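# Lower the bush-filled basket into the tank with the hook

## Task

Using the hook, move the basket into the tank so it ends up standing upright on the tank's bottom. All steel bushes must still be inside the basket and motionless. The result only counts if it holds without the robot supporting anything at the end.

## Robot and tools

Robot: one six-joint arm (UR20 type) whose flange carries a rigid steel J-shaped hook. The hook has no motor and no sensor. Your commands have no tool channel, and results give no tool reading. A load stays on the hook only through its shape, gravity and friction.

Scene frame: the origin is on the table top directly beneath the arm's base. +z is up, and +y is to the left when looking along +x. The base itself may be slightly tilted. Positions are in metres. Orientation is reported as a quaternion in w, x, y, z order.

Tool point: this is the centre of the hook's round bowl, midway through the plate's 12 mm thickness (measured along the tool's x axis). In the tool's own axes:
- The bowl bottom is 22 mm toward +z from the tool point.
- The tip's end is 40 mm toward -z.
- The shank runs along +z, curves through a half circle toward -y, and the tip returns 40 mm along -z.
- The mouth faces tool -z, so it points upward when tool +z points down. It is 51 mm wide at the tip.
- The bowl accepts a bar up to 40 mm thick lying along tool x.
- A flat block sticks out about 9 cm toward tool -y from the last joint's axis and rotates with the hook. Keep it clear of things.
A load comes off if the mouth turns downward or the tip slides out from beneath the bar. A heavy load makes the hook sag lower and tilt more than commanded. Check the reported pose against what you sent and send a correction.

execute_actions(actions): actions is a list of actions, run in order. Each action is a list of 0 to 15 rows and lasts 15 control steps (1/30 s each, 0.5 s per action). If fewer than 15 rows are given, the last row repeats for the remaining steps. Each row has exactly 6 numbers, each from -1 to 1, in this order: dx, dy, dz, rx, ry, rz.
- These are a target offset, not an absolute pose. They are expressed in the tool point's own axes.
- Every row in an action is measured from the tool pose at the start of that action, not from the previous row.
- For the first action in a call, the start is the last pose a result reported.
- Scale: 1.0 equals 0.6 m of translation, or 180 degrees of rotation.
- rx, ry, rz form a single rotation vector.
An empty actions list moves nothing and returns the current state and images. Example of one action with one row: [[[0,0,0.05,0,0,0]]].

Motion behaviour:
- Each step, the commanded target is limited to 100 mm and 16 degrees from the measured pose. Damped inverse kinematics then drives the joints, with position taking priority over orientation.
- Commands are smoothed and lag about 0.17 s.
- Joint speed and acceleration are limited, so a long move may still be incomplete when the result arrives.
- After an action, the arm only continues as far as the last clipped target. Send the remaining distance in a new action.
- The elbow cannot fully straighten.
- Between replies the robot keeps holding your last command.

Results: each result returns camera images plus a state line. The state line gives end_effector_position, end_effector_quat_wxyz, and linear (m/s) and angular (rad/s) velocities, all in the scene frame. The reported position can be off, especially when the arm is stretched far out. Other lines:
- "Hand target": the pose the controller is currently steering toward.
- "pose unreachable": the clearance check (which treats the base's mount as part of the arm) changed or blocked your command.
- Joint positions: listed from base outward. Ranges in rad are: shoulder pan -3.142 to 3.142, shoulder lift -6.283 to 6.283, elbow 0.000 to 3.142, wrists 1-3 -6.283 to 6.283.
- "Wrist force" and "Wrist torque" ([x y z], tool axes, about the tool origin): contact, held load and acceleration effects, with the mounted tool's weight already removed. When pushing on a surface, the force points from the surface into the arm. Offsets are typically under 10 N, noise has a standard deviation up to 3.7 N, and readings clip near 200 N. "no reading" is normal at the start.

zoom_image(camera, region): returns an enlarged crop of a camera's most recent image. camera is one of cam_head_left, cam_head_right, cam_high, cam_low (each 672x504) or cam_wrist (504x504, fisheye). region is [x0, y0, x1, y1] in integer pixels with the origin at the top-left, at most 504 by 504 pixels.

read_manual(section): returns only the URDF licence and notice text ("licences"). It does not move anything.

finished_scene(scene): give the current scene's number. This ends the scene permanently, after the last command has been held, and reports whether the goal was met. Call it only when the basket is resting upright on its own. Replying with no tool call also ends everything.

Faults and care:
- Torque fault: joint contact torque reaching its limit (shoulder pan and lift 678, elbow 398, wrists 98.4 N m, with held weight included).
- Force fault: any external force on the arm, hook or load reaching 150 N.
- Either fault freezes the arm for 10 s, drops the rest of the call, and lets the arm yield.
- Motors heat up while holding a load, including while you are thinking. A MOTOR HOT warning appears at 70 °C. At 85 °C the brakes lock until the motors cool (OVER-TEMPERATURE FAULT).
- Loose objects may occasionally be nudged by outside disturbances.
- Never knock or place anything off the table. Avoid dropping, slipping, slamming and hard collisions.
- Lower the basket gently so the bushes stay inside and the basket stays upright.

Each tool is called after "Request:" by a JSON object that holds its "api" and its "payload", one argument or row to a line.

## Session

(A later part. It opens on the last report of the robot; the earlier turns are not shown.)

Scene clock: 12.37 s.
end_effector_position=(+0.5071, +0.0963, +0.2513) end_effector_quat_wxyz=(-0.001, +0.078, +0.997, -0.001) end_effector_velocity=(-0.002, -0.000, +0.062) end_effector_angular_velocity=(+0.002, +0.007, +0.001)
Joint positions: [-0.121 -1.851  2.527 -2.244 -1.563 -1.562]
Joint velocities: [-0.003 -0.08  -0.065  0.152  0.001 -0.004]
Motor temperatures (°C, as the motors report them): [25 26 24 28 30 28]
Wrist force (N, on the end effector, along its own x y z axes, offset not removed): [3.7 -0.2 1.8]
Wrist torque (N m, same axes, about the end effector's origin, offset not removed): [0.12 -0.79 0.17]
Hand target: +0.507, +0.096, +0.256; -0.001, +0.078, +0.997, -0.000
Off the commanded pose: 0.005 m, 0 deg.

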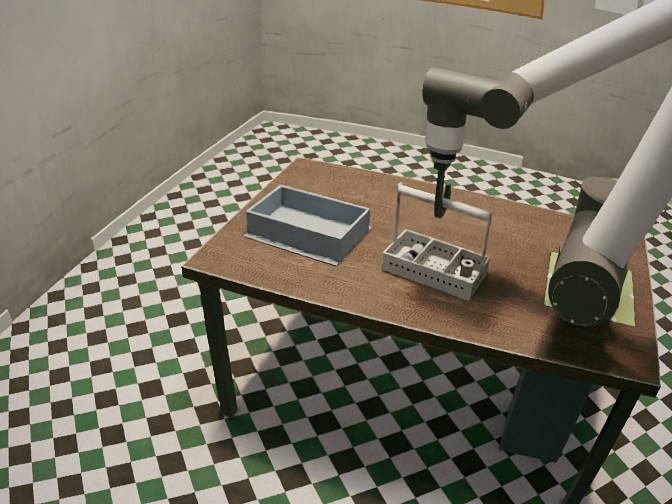

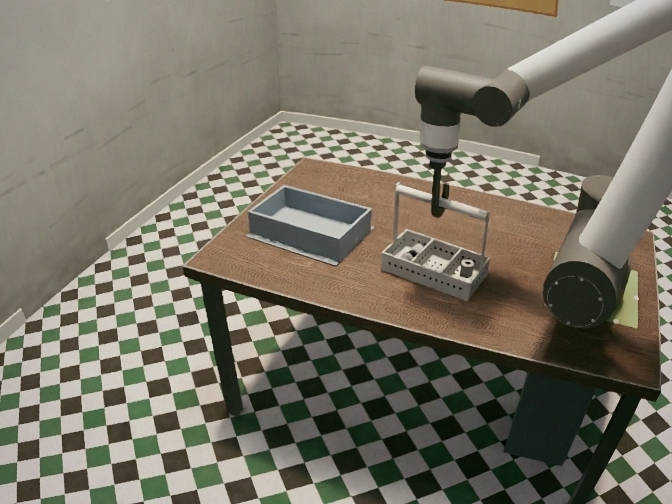

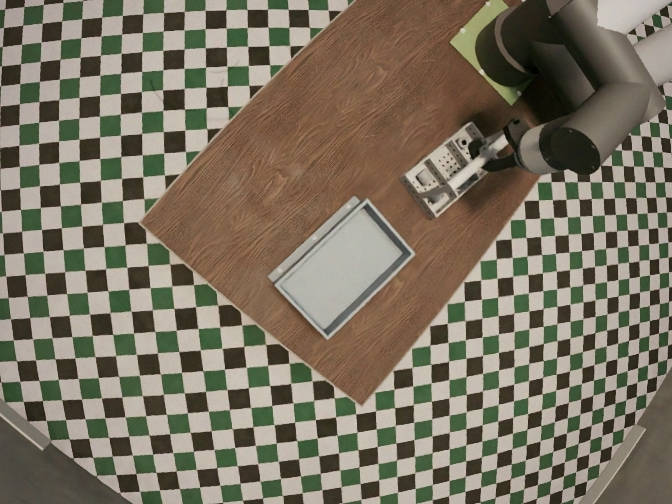

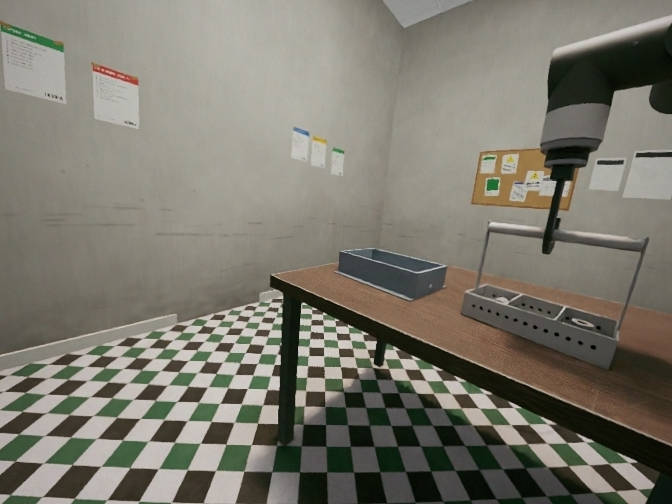

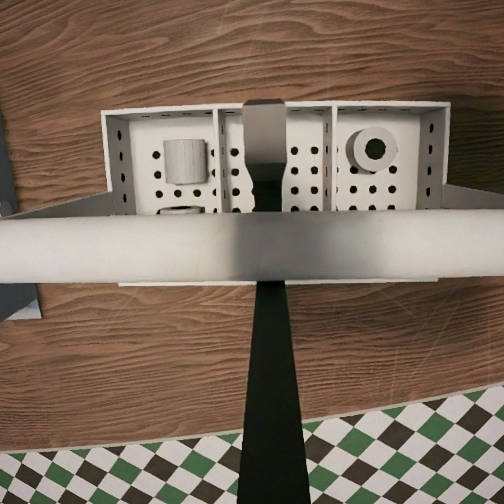

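Request:
{"api": "zoom_image", "payload": {
  "camera": "cam_head_left",
  "region": [370, 130, 510, 310]
}}

Request:
{"api": "execute_actions", "payload": {
  "actions": []
}}

Region (370, 130, 510, 310) of cam_head_left's 672x504 image, scaled by 2.800, with more detail than that image has.

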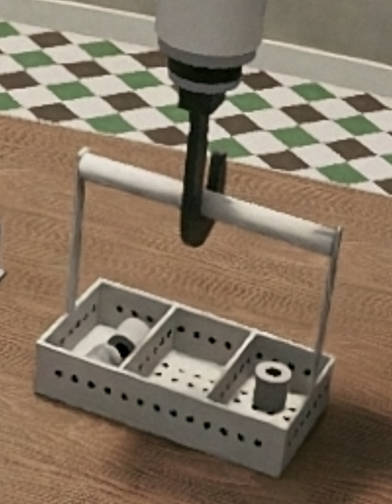

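Scene clock: 12.47 s.
end_effector_position=(+0.5070, +0.0963, +0.2550) end_effector_quat_wxyz=(-0.001, +0.078, +0.997, -0.000) end_effector_velocity=(-0.001, -0.001, +0.018) end_effector_angular_velocity=(+0.001, +0.005, +0.000)
Joint positions: [-0.121 -1.856  2.523 -2.235 -1.563 -1.562]
Joint velocities: [-0.002 -0.022 -0.019  0.046 -0.    -0.002]
Motor temperatures (°C, as the motors report them): [25 26 24 28 30 28]
Wrist force (N, on the end effector, along its own x y z axes, offset not removed): [5.1 2.9 2.8]
Wrist torque (N m, same axes, about the end effector's origin, offset not removed): [0.88 -0.94 0.13]
Hand target: +0.507, +0.096, +0.256; -0.001, +0.078, +0.997, -0.000
Off the commanded pose: 0.002 m, 0 deg.

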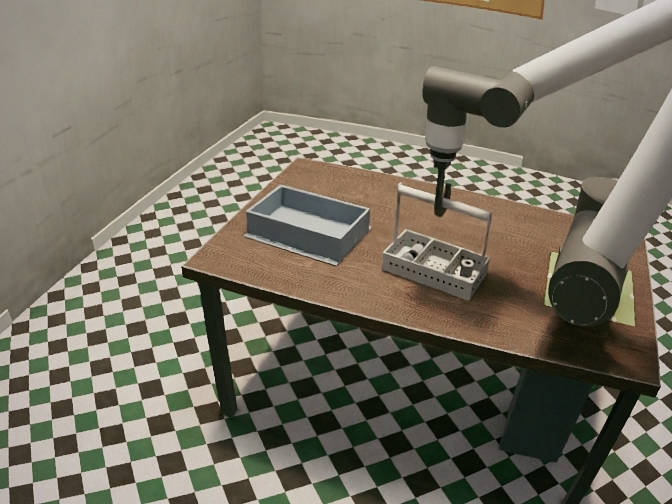

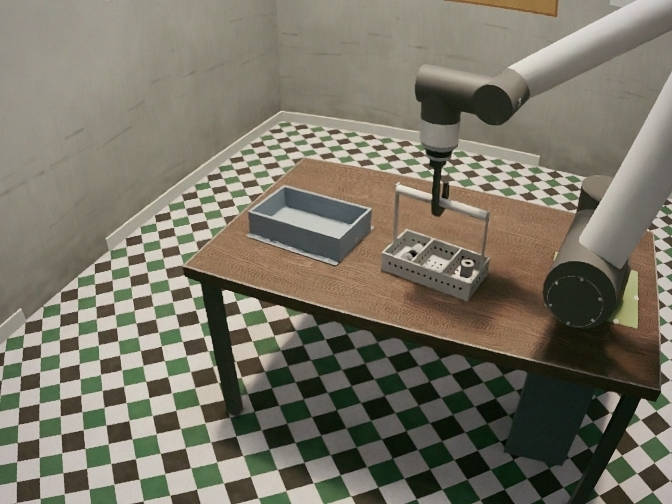

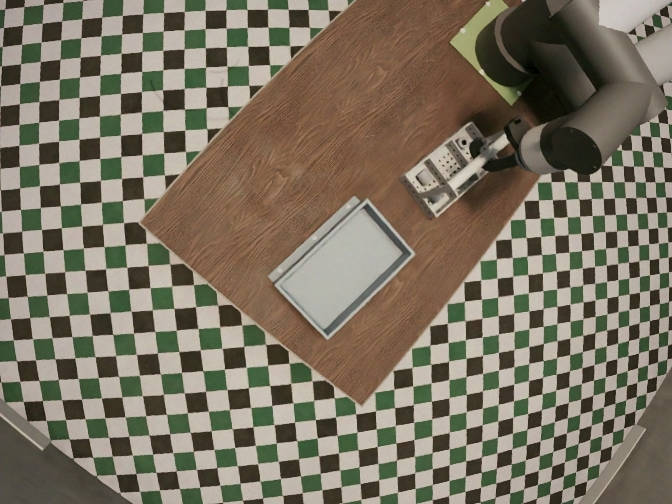

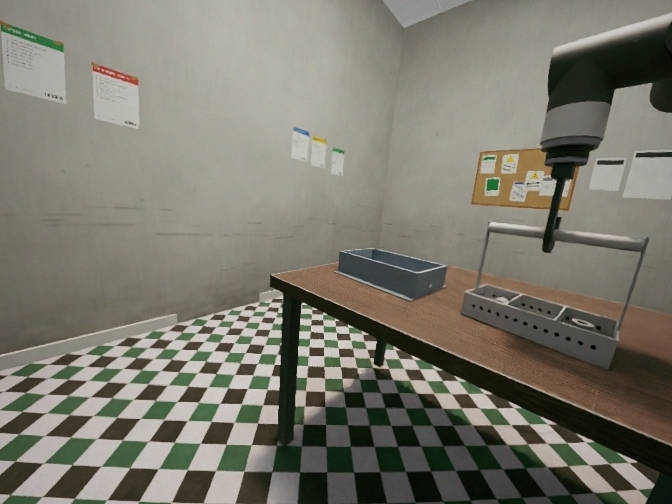

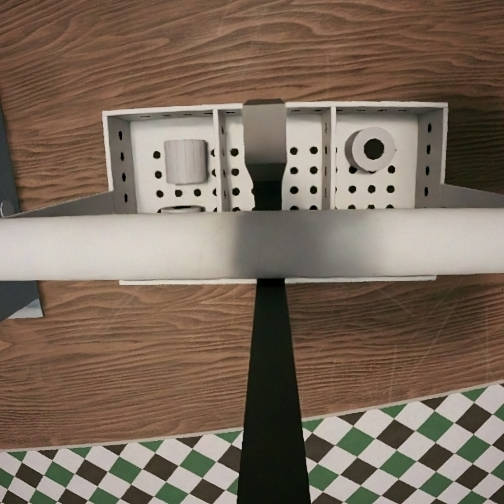

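Request:
{"api": "execute_actions", "payload": {
  "actions": [
    [[0,0,-0.003,0,0,0],[0,0,-0.005,0,0,0],[0,0,-0.007,0,0,0],[0,0,-0.009,0,0,0],[0,0,-0.011,0,0,0],[0,0,-0.013,0,0,0],[0,0,-0.015,0,0,0],[0,0,-0.017,0,0,0],[0,0,-0.019,0,0,0],[0,0,-0.021,0,0,0],[0,0,-0.023,0,0,0],[0,0,-0.025,0,0,0],[0,0,-0.027,0,0,0],[0,0,-0.029,0,0,0],[0,0,-0.031,0,0,0]]
  ]
}}

Scene clock: 13.30 s.
end_effector_position=(+0.5070, +0.0964, +0.2695) end_effector_quat_wxyz=(-0.001, +0.078, +0.997, -0.000) end_effector_velocity=(+0.002, -0.000, +0.037) end_effector_angular_velocity=(-0.001, -0.003, -0.000)
Joint positions: [-0.121 -1.874  2.508 -2.202 -1.563 -1.562]
Joint velocities: [-0.    -0.041 -0.04   0.078 -0.001  0.   ]
Motor temperatures (°C, as the motors report them): [25 26 24 28 30 28]
Wrist force (N, on the end effector, along its own x y z axes, offset not removed): [3.1 2.4 26.3]
Wrist torque (N m, same axes, about the end effector's origin, offset not removed): [0.76 -0.42 0.20]
Hand target: +0.507, +0.096, +0.274; -0.001, +0.078, +0.997, -0.000
Off the commanded pose: 0.004 m, 0 deg.

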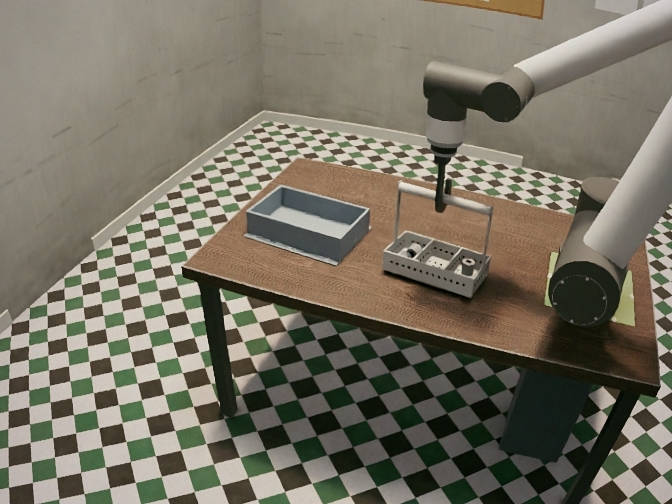

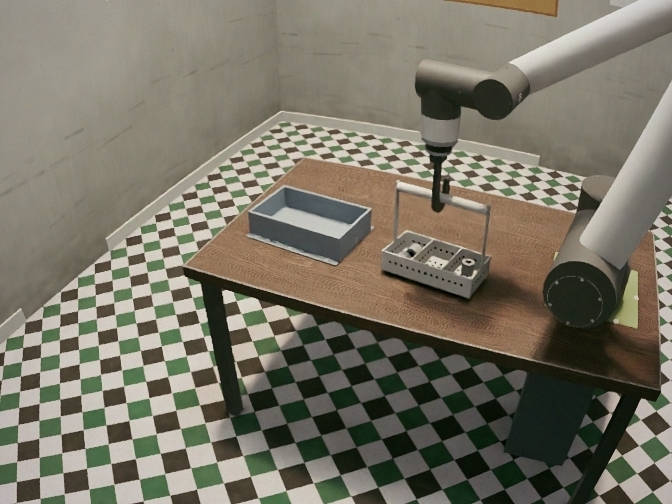

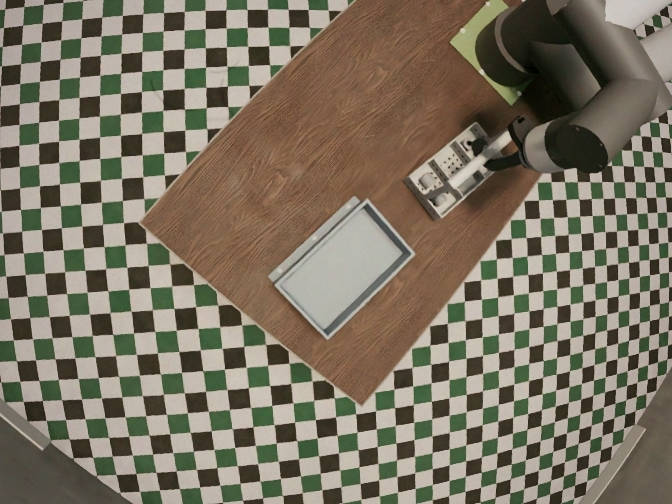

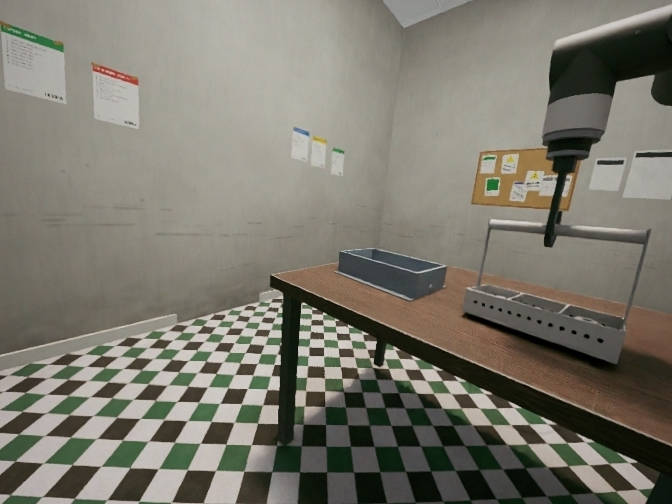

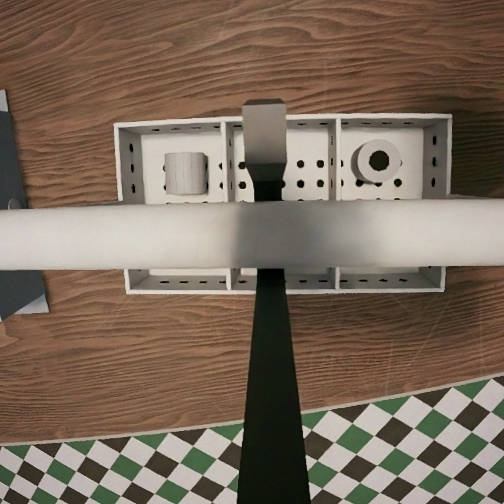

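Request:
{"api": "execute_actions", "payload": {
  "actions": []
}}

Scene clock: 13.40 s.
end_effector_position=(+0.5070, +0.0964, +0.2723) end_effector_quat_wxyz=(-0.001, +0.078, +0.997, -0.000) end_effector_velocity=(+0.001, -0.000, +0.018) end_effector_angular_velocity=(+0.000, -0.003, -0.000)
Joint positions: [-0.121 -1.877  2.505 -2.196 -1.563 -1.562]
Joint velocities: [-0.001 -0.019 -0.018  0.035  0.001 -0.   ]
Motor temperatures (°C, as the motors report them): [25 26 24 28 30 28]
Wrist force (N, on the end effector, along its own x y z axes, offset not removed): [4.8 2.9 24.1]
Wrist torque (N m, same axes, about the end effector's origin, offset not removed): [0.68 -0.79 0.02]
Hand target: +0.507, +0.096, +0.274; -0.001, +0.078, +0.997, -0.000
Off the commanded pose: 0.001 m, 0 deg.

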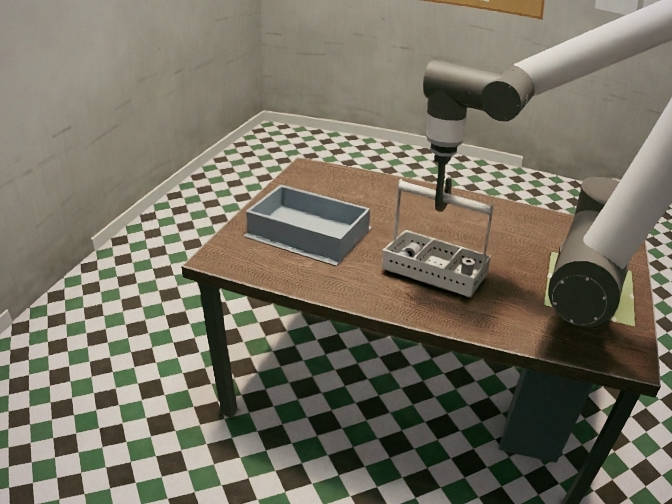

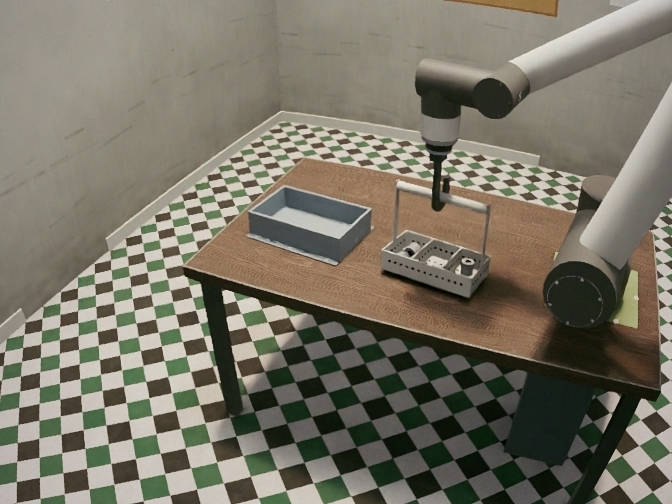

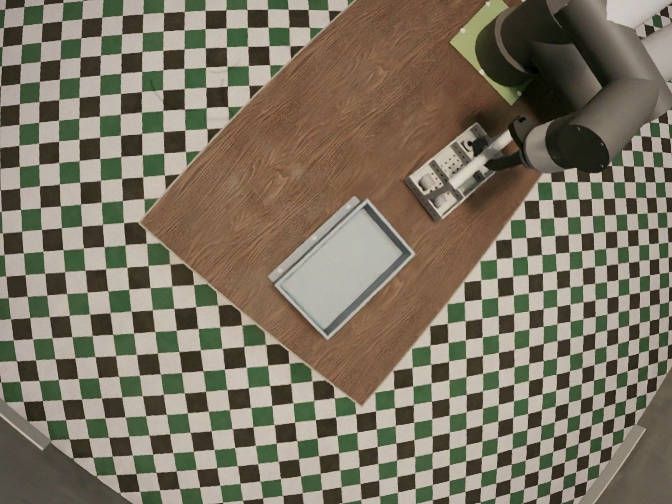

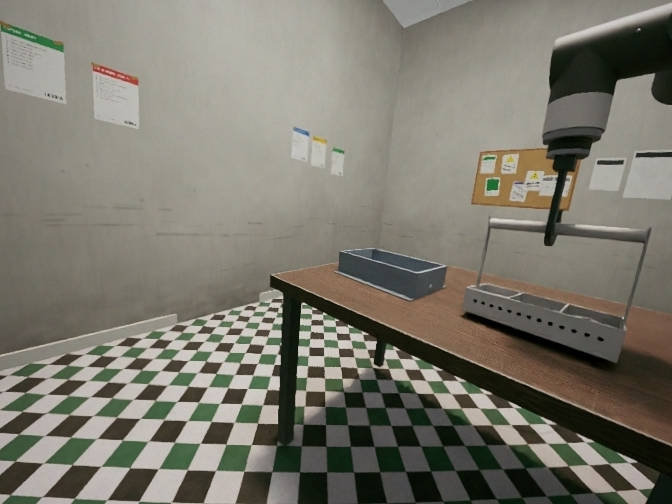

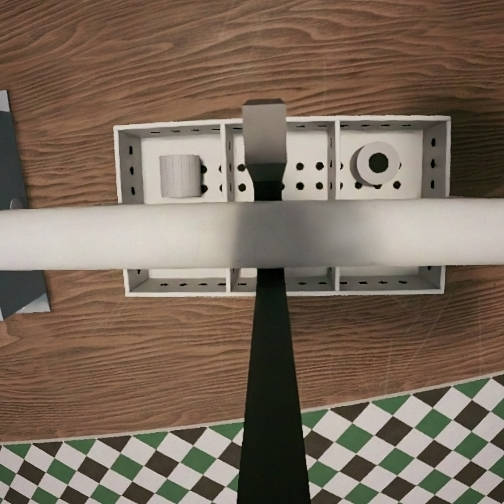

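Request:
{"api": "zoom_image", "payload": {
  "camera": "cam_low",
  "region": [440, 190, 672, 390]
}}

Request:
{"api": "execute_actions", "payload": {
  "actions": []
}}

Region (440, 190, 672, 390) of cam_low's 672x504 image, scaled by 2.172, with more detail than that image has; it fills the top 434 rows of this view, and the rest is white.

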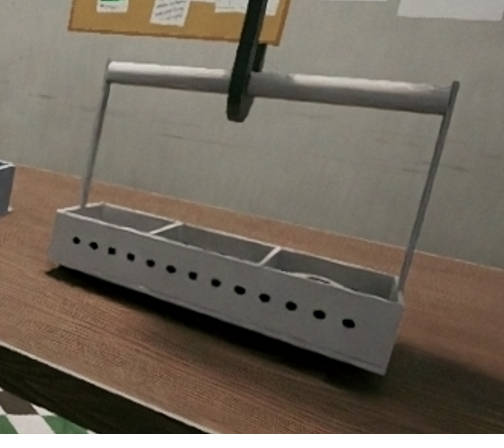

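Scene clock: 15.23 s.
end_effector_position=(+0.5070, +0.0964, +0.2735) end_effector_quat_wxyz=(-0.001, +0.078, +0.997, -0.000) end_effector_velocity=(+0.000, +0.000, -0.000) end_effector_angular_velocity=(+0.001, +0.000, -0.001)
Joint positions: [-0.122 -1.878  2.504 -2.194 -1.563 -1.562]
Joint velocities: [-0.     0.001  0.    -0.     0.001  0.   ]
Motor temperatures (°C, as the motors report them): [25 26 24 28 30 28]
Wrist force (N, on the end effector, along its own x y z axes, offset not removed): [3.9 2.6 28.0]
Wrist torque (N m, same axes, about the end effector's origin, offset not removed): [0.87 -0.58 0.19]
Hand target: +0.507, +0.096, +0.274; -0.001, +0.078, +0.997, -0.000
Off the commanded pose: 0.000 m, 0 deg.

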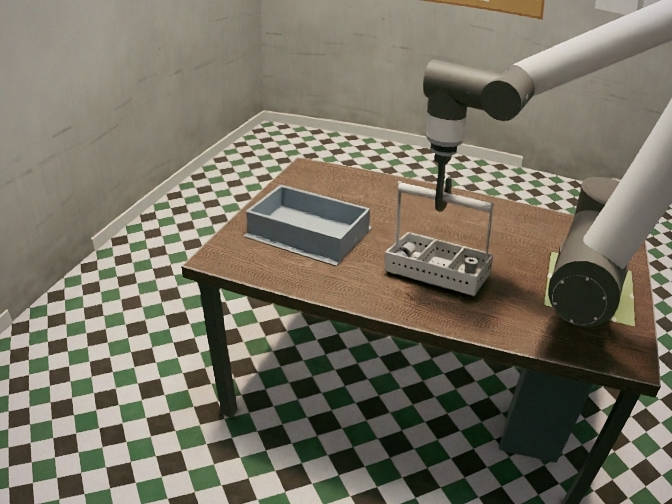

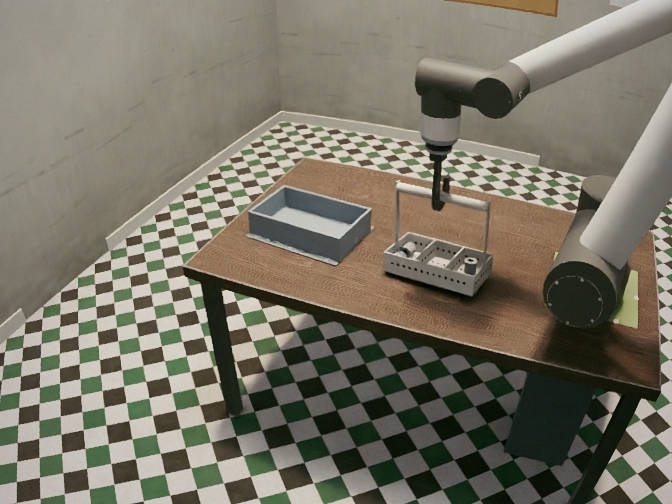

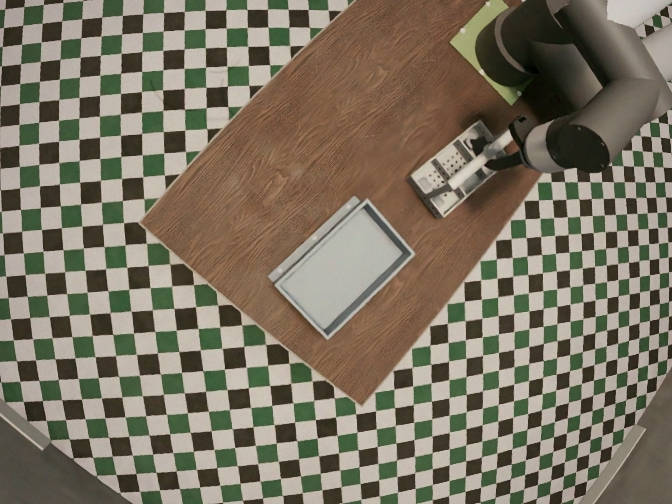

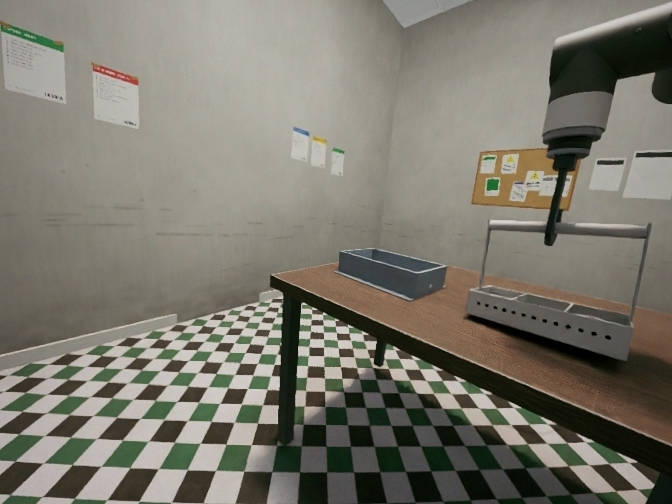

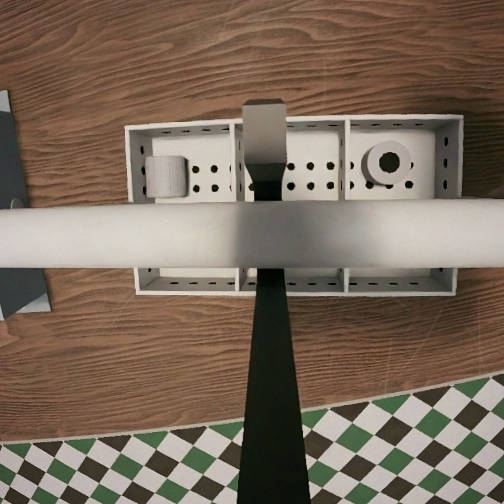

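Request:
{"api": "execute_actions", "payload": {
  "actions": [
    [[0,0,0.003,0,0,0],[0,0,0.006,0,0,0],[0,0,0.009,0,0,0],[0,0,0.012,0,0,0],[0,0,0.015,0,0,0],[0,0,0.018,0,0,0],[0,0,0.021,0,0,0],[0,0,0.024,0,0,0],[0,0,0.027,0,0,0],[0,0,0.030,0,0,0],[0,0,0.033,0,0,0],[0,0,0.036,0,0,0],[0,0,0.039,0,0,0],[0,0,0.042,0,0,0],[0,0,0.044,0,0,0]]
  ]
}}

Scene clock: 16.33 s.
end_effector_position=(+0.5069, +0.0962, +0.2529) end_effector_quat_wxyz=(-0.001, +0.078, +0.997, -0.000) end_effector_velocity=(-0.001, -0.000, -0.053) end_effector_angular_velocity=(+0.000, +0.003, -0.001)
Joint positions: [-0.122 -1.854  2.526 -2.24  -1.563 -1.562]
Joint velocities: [ 0.     0.066  0.053 -0.116 -0.     0.002]
Motor temperatures (°C, as the motors report them): [25 26 24 28 30 28]
Wrist force (N, on the end effector, along its own x y z axes, offset not removed): [1.9 3.2 2.0]
Wrist torque (N m, same axes, about the end effector's origin, offset not removed): [0.89 -0.40 0.21]
Hand target: +0.507, +0.096, +0.247; -0.001, +0.078, +0.997, -0.000
Off the commanded pose: 0.006 m, 0 deg.

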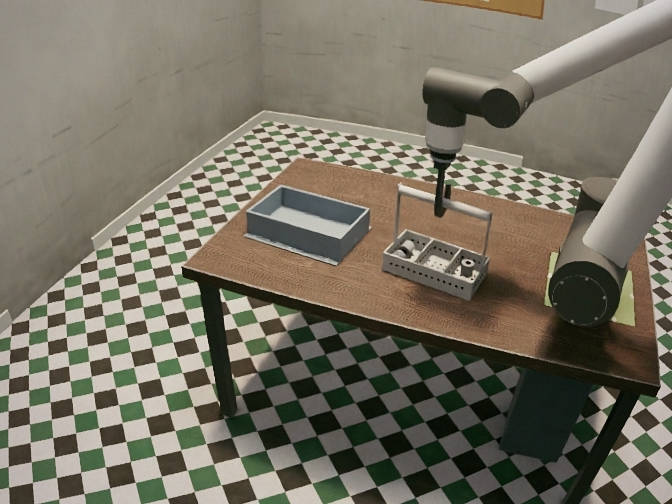

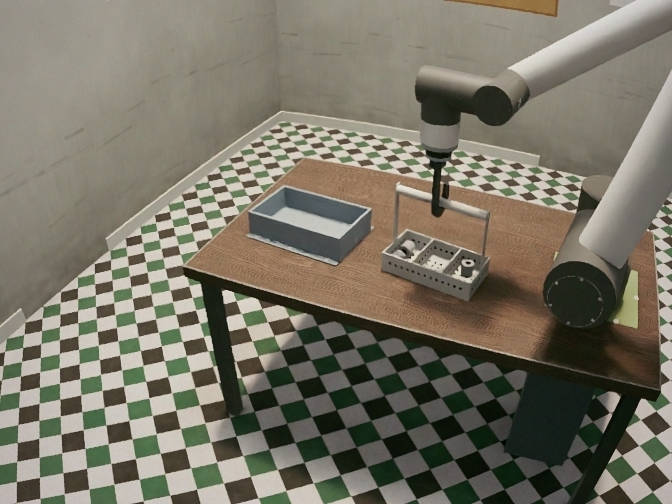

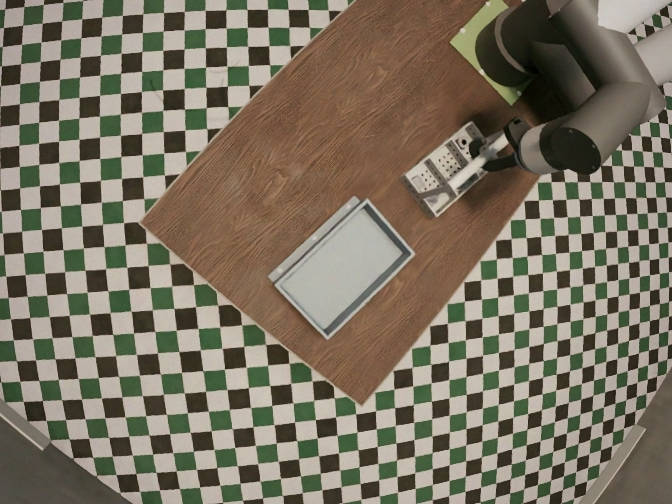

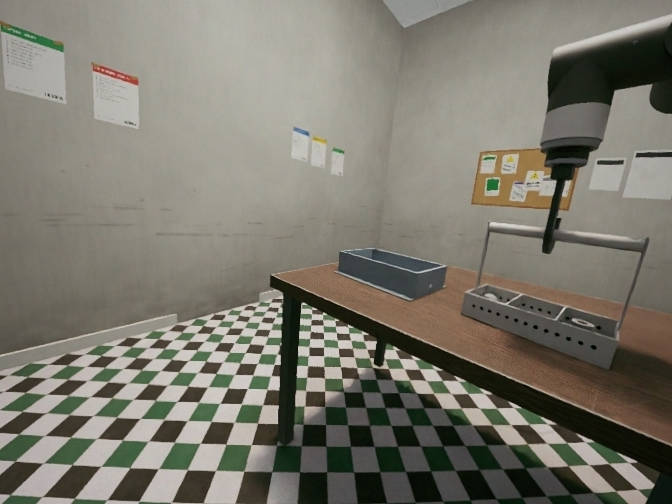

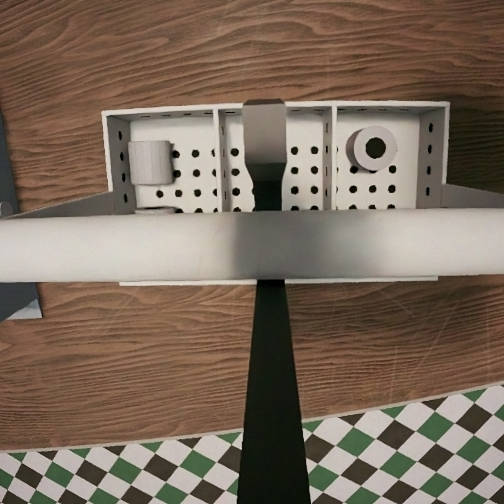

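Request:
{"api": "execute_actions", "payload": {
  "actions": [
    [[-0.005,0,0.008,0,0,0],[-0.010,0,0.008,0,0,0],[-0.016,0,0.008,0,0,0],[-0.021,0,0.008,0,0,0],[-0.025,0,0.008,0,0,0],[-0.028,0,0.007,0,0,0],[-0.028,0,0.005,0,0,0],[-0.028,0,0.003,0,0,0],[-0.028,0,0.001,0,0,0],[-0.028,0,-0.001,0,0,0],[-0.028,0,-0.003,0,0,0],[-0.028,0,-0.004,0,0,0],[-0.028,0,-0.005,0,0,0],[-0.028,0,-0.006,0,0,0],[-0.028,0,-0.007,0,0,0]],
    [[0,0,-0.005,0,0,0],[0,0,-0.007,0,0,0],[0,0,-0.009,0,0,0],[0,0,-0.011,0,0,0],[0,0,-0.013,0,0,0],[0,0,-0.015,0,0,0],[0,0,-0.017,0,0,0],[0,0,-0.019,0,0,0],[0,0,-0.021,0,0,0],[0,0,-0.023,0,0,0],[0,0,-0.025,0,0,0],[0,0,-0.027,0,0,0],[0,0,-0.029,0,0,0],[0,0,-0.031,0,0,0],[0,0,-0.033,0,0,0]]
  ]
}}

Scene clock: 18.07 s.
end_effector_position=(+0.5234, +0.0938, +0.2702) end_effector_quat_wxyz=(-0.001, +0.078, +0.997, -0.000) end_effector_velocity=(-0.000, +0.000, +0.036) end_effector_angular_velocity=(-0.000, -0.001, -0.000)
Joint positions: [-0.122 -1.849  2.493 -2.212 -1.563 -1.563]
Joint velocities: [-0.001 -0.042 -0.036  0.077 -0.    -0.   ]
Motor temperatures (°C, as the motors report them): [25 26 24 28 30 28]
Wrist force (N, on the end effector, along its own x y z axes, offset not removed): [4.5 2.8 24.6]
Wrist torque (N m, same axes, about the end effector's origin, offset not removed): [0.78 -1.03 0.11]
Hand target: +0.523, +0.094, +0.274; -0.001, +0.078, +0.997, -0.000
Off the commanded pose: 0.004 m, 0 deg.

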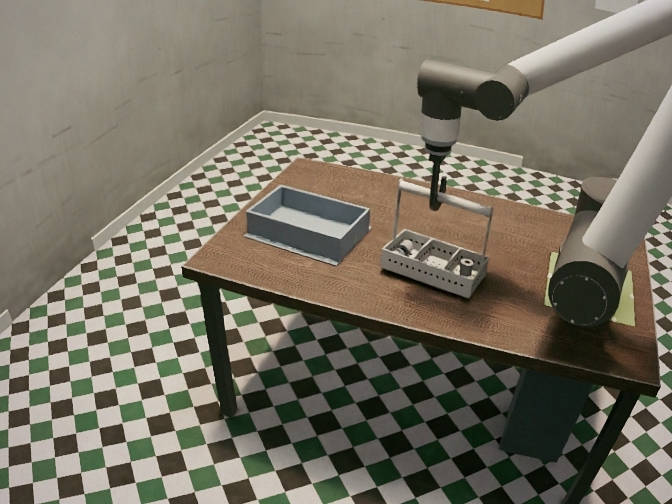

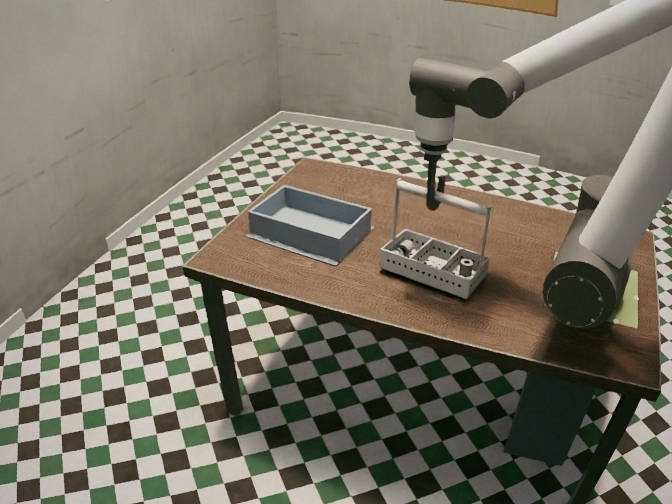

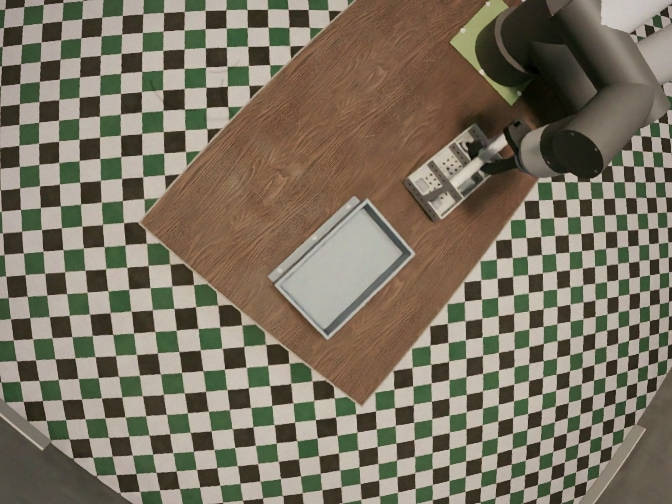

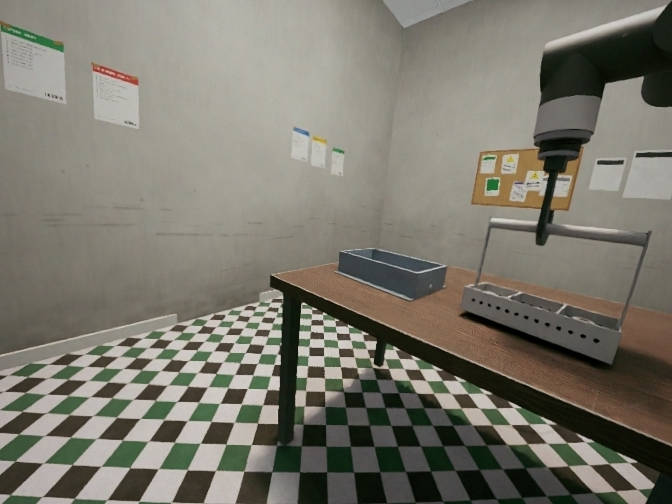

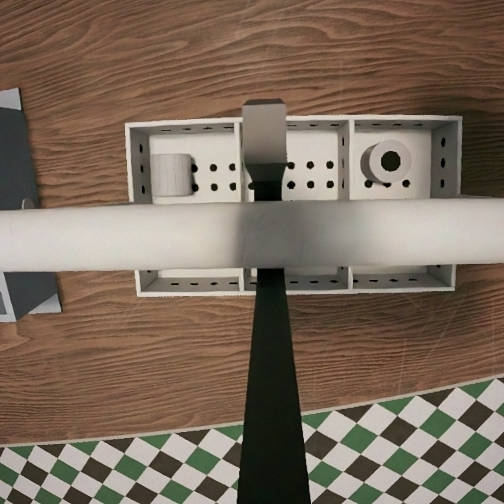

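Request:
{"api": "zoom_image", "payload": {
  "camera": "cam_wrist",
  "region": [100, 90, 500, 310]
}}

Region (100, 90, 500, 310) of cam_wrist's 504x504 image, scaled by 1.260, with more detail than that image has; it fills the top 277 rows of this view, and the rest is white.

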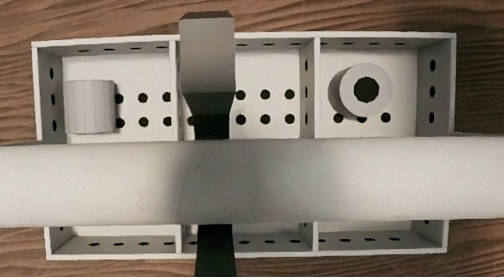

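Request:
{"api": "execute_actions", "payload": {
  "actions": []
}}

Scene clock: 20.47 s.
end_effector_position=(+0.5234, +0.0937, +0.2743) end_effector_quat_wxyz=(-0.001, +0.078, +0.997, -0.000) end_effector_velocity=(-0.000, +0.001, +0.000) end_effector_angular_velocity=(+0.000, -0.000, +0.001)
Joint positions: [-0.122 -1.853  2.488 -2.203 -1.563 -1.563]
Joint velocities: [ 0.001 -0.    -0.     0.001  0.    -0.   ]
Motor temperatures (°C, as the motors report them): [25 26 24 28 30 28]
Wrist force (N, on the end effector, along its own x y z axes, offset not removed): [2.4 0.4 26.6]
Wrist torque (N m, same axes, about the end effector's origin, offset not removed): [0.57 -0.38 0.26]
Hand target: +0.523, +0.094, +0.274; -0.001, +0.078, +0.997, -0.000
Off the commanded pose: 0.000 m, 0 deg.

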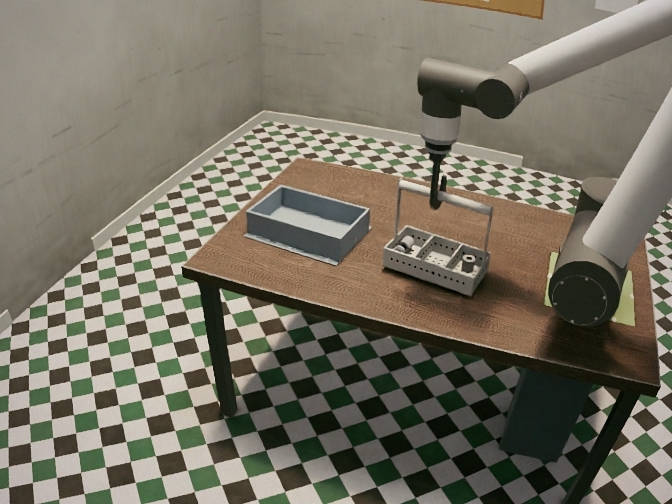

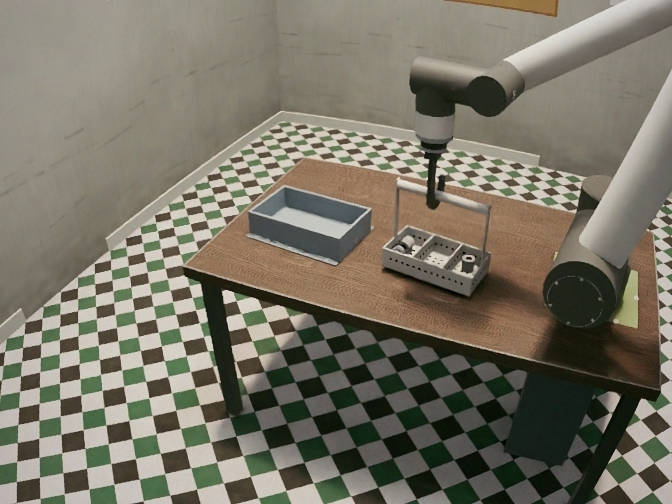

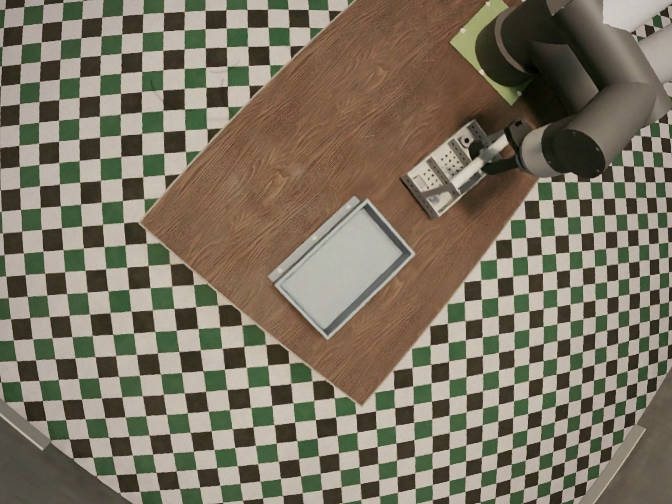

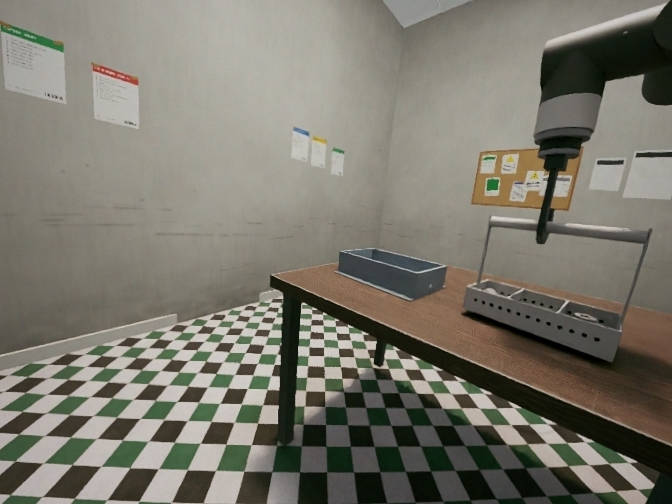

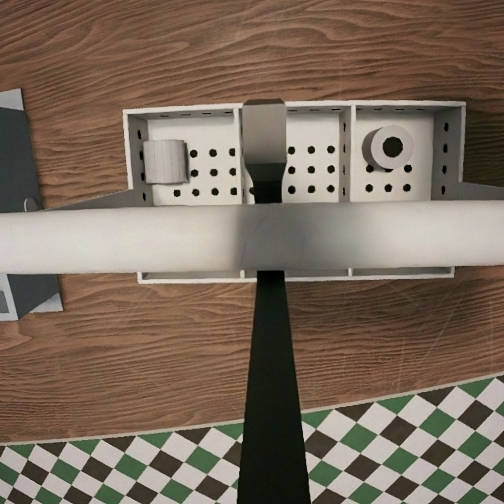

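Request:
{"api": "execute_actions", "payload": {
  "actions": []
}}

Scene clock: 21.87 s.
end_effector_position=(+0.5234, +0.0937, +0.2743) end_effector_quat_wxyz=(-0.001, +0.078, +0.997, -0.000) end_effector_velocity=(+0.000, +0.000, +0.000) end_effector_angular_velocity=(+0.000, -0.001, +0.000)
Joint positions: [-0.122 -1.853  2.488 -2.203 -1.563 -1.563]
Joint velocities: [ 0.    -0.     0.    -0.     0.001  0.   ]
Motor temperatures (°C, as the motors report them): [25 26 24 28 30 28]
Wrist force (N, on the end effector, along its own x y z axes, offset not removed): [1.2 4.2 27.8]
Wrist torque (N m, same axes, about the end effector's origin, offset not removed): [1.13 -0.29 0.23]
Hand target: +0.523, +0.094, +0.274; -0.001, +0.078, +0.997, -0.000
Off the commanded pose: 0.000 m, 0 deg.

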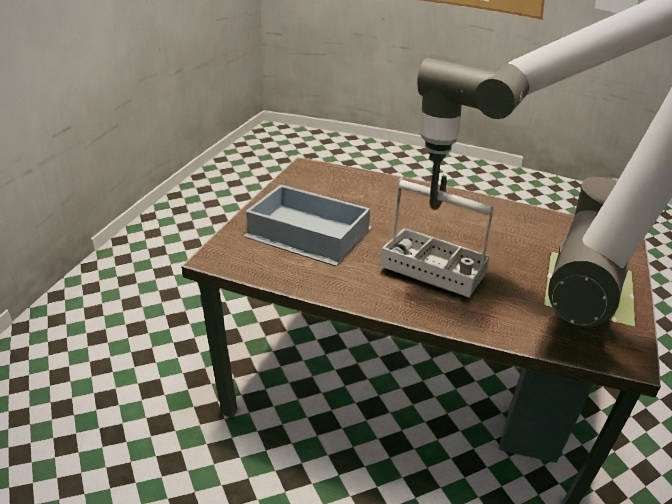

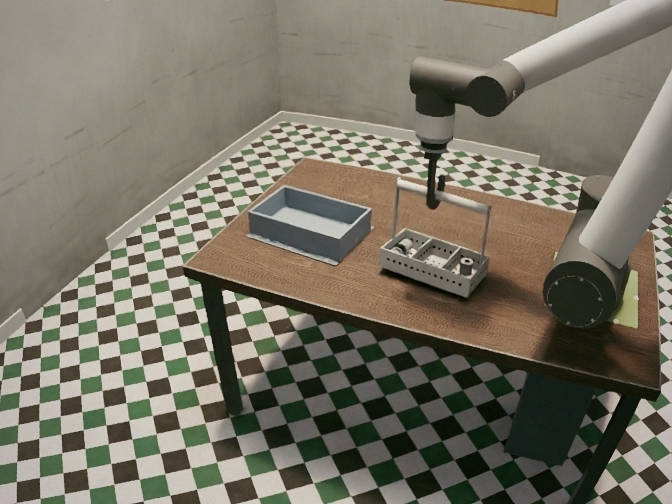

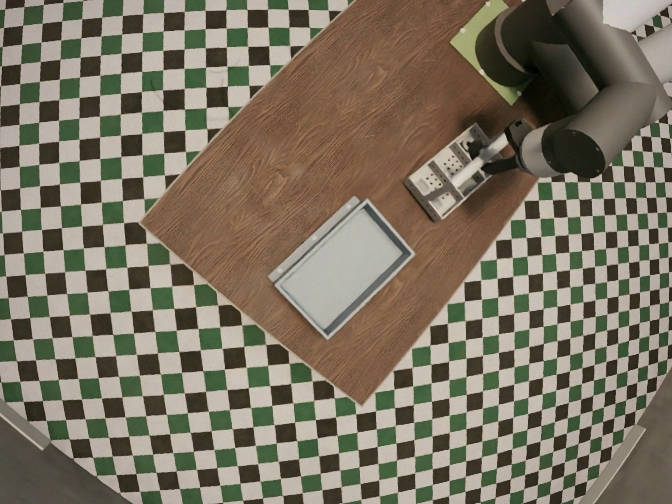

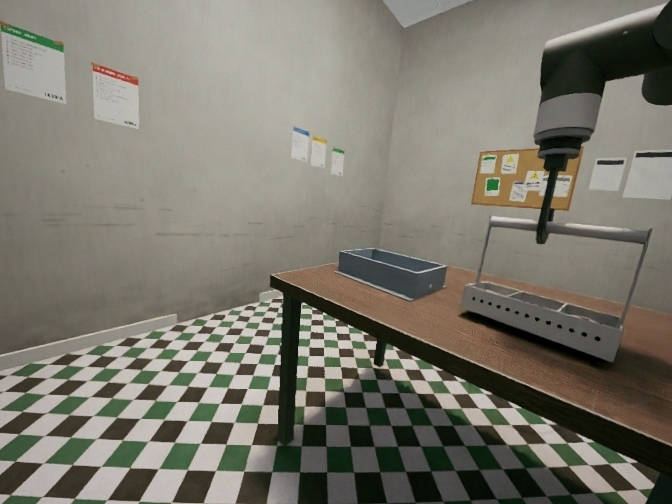

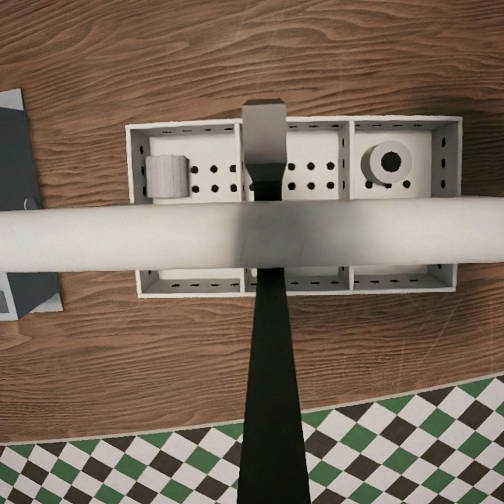

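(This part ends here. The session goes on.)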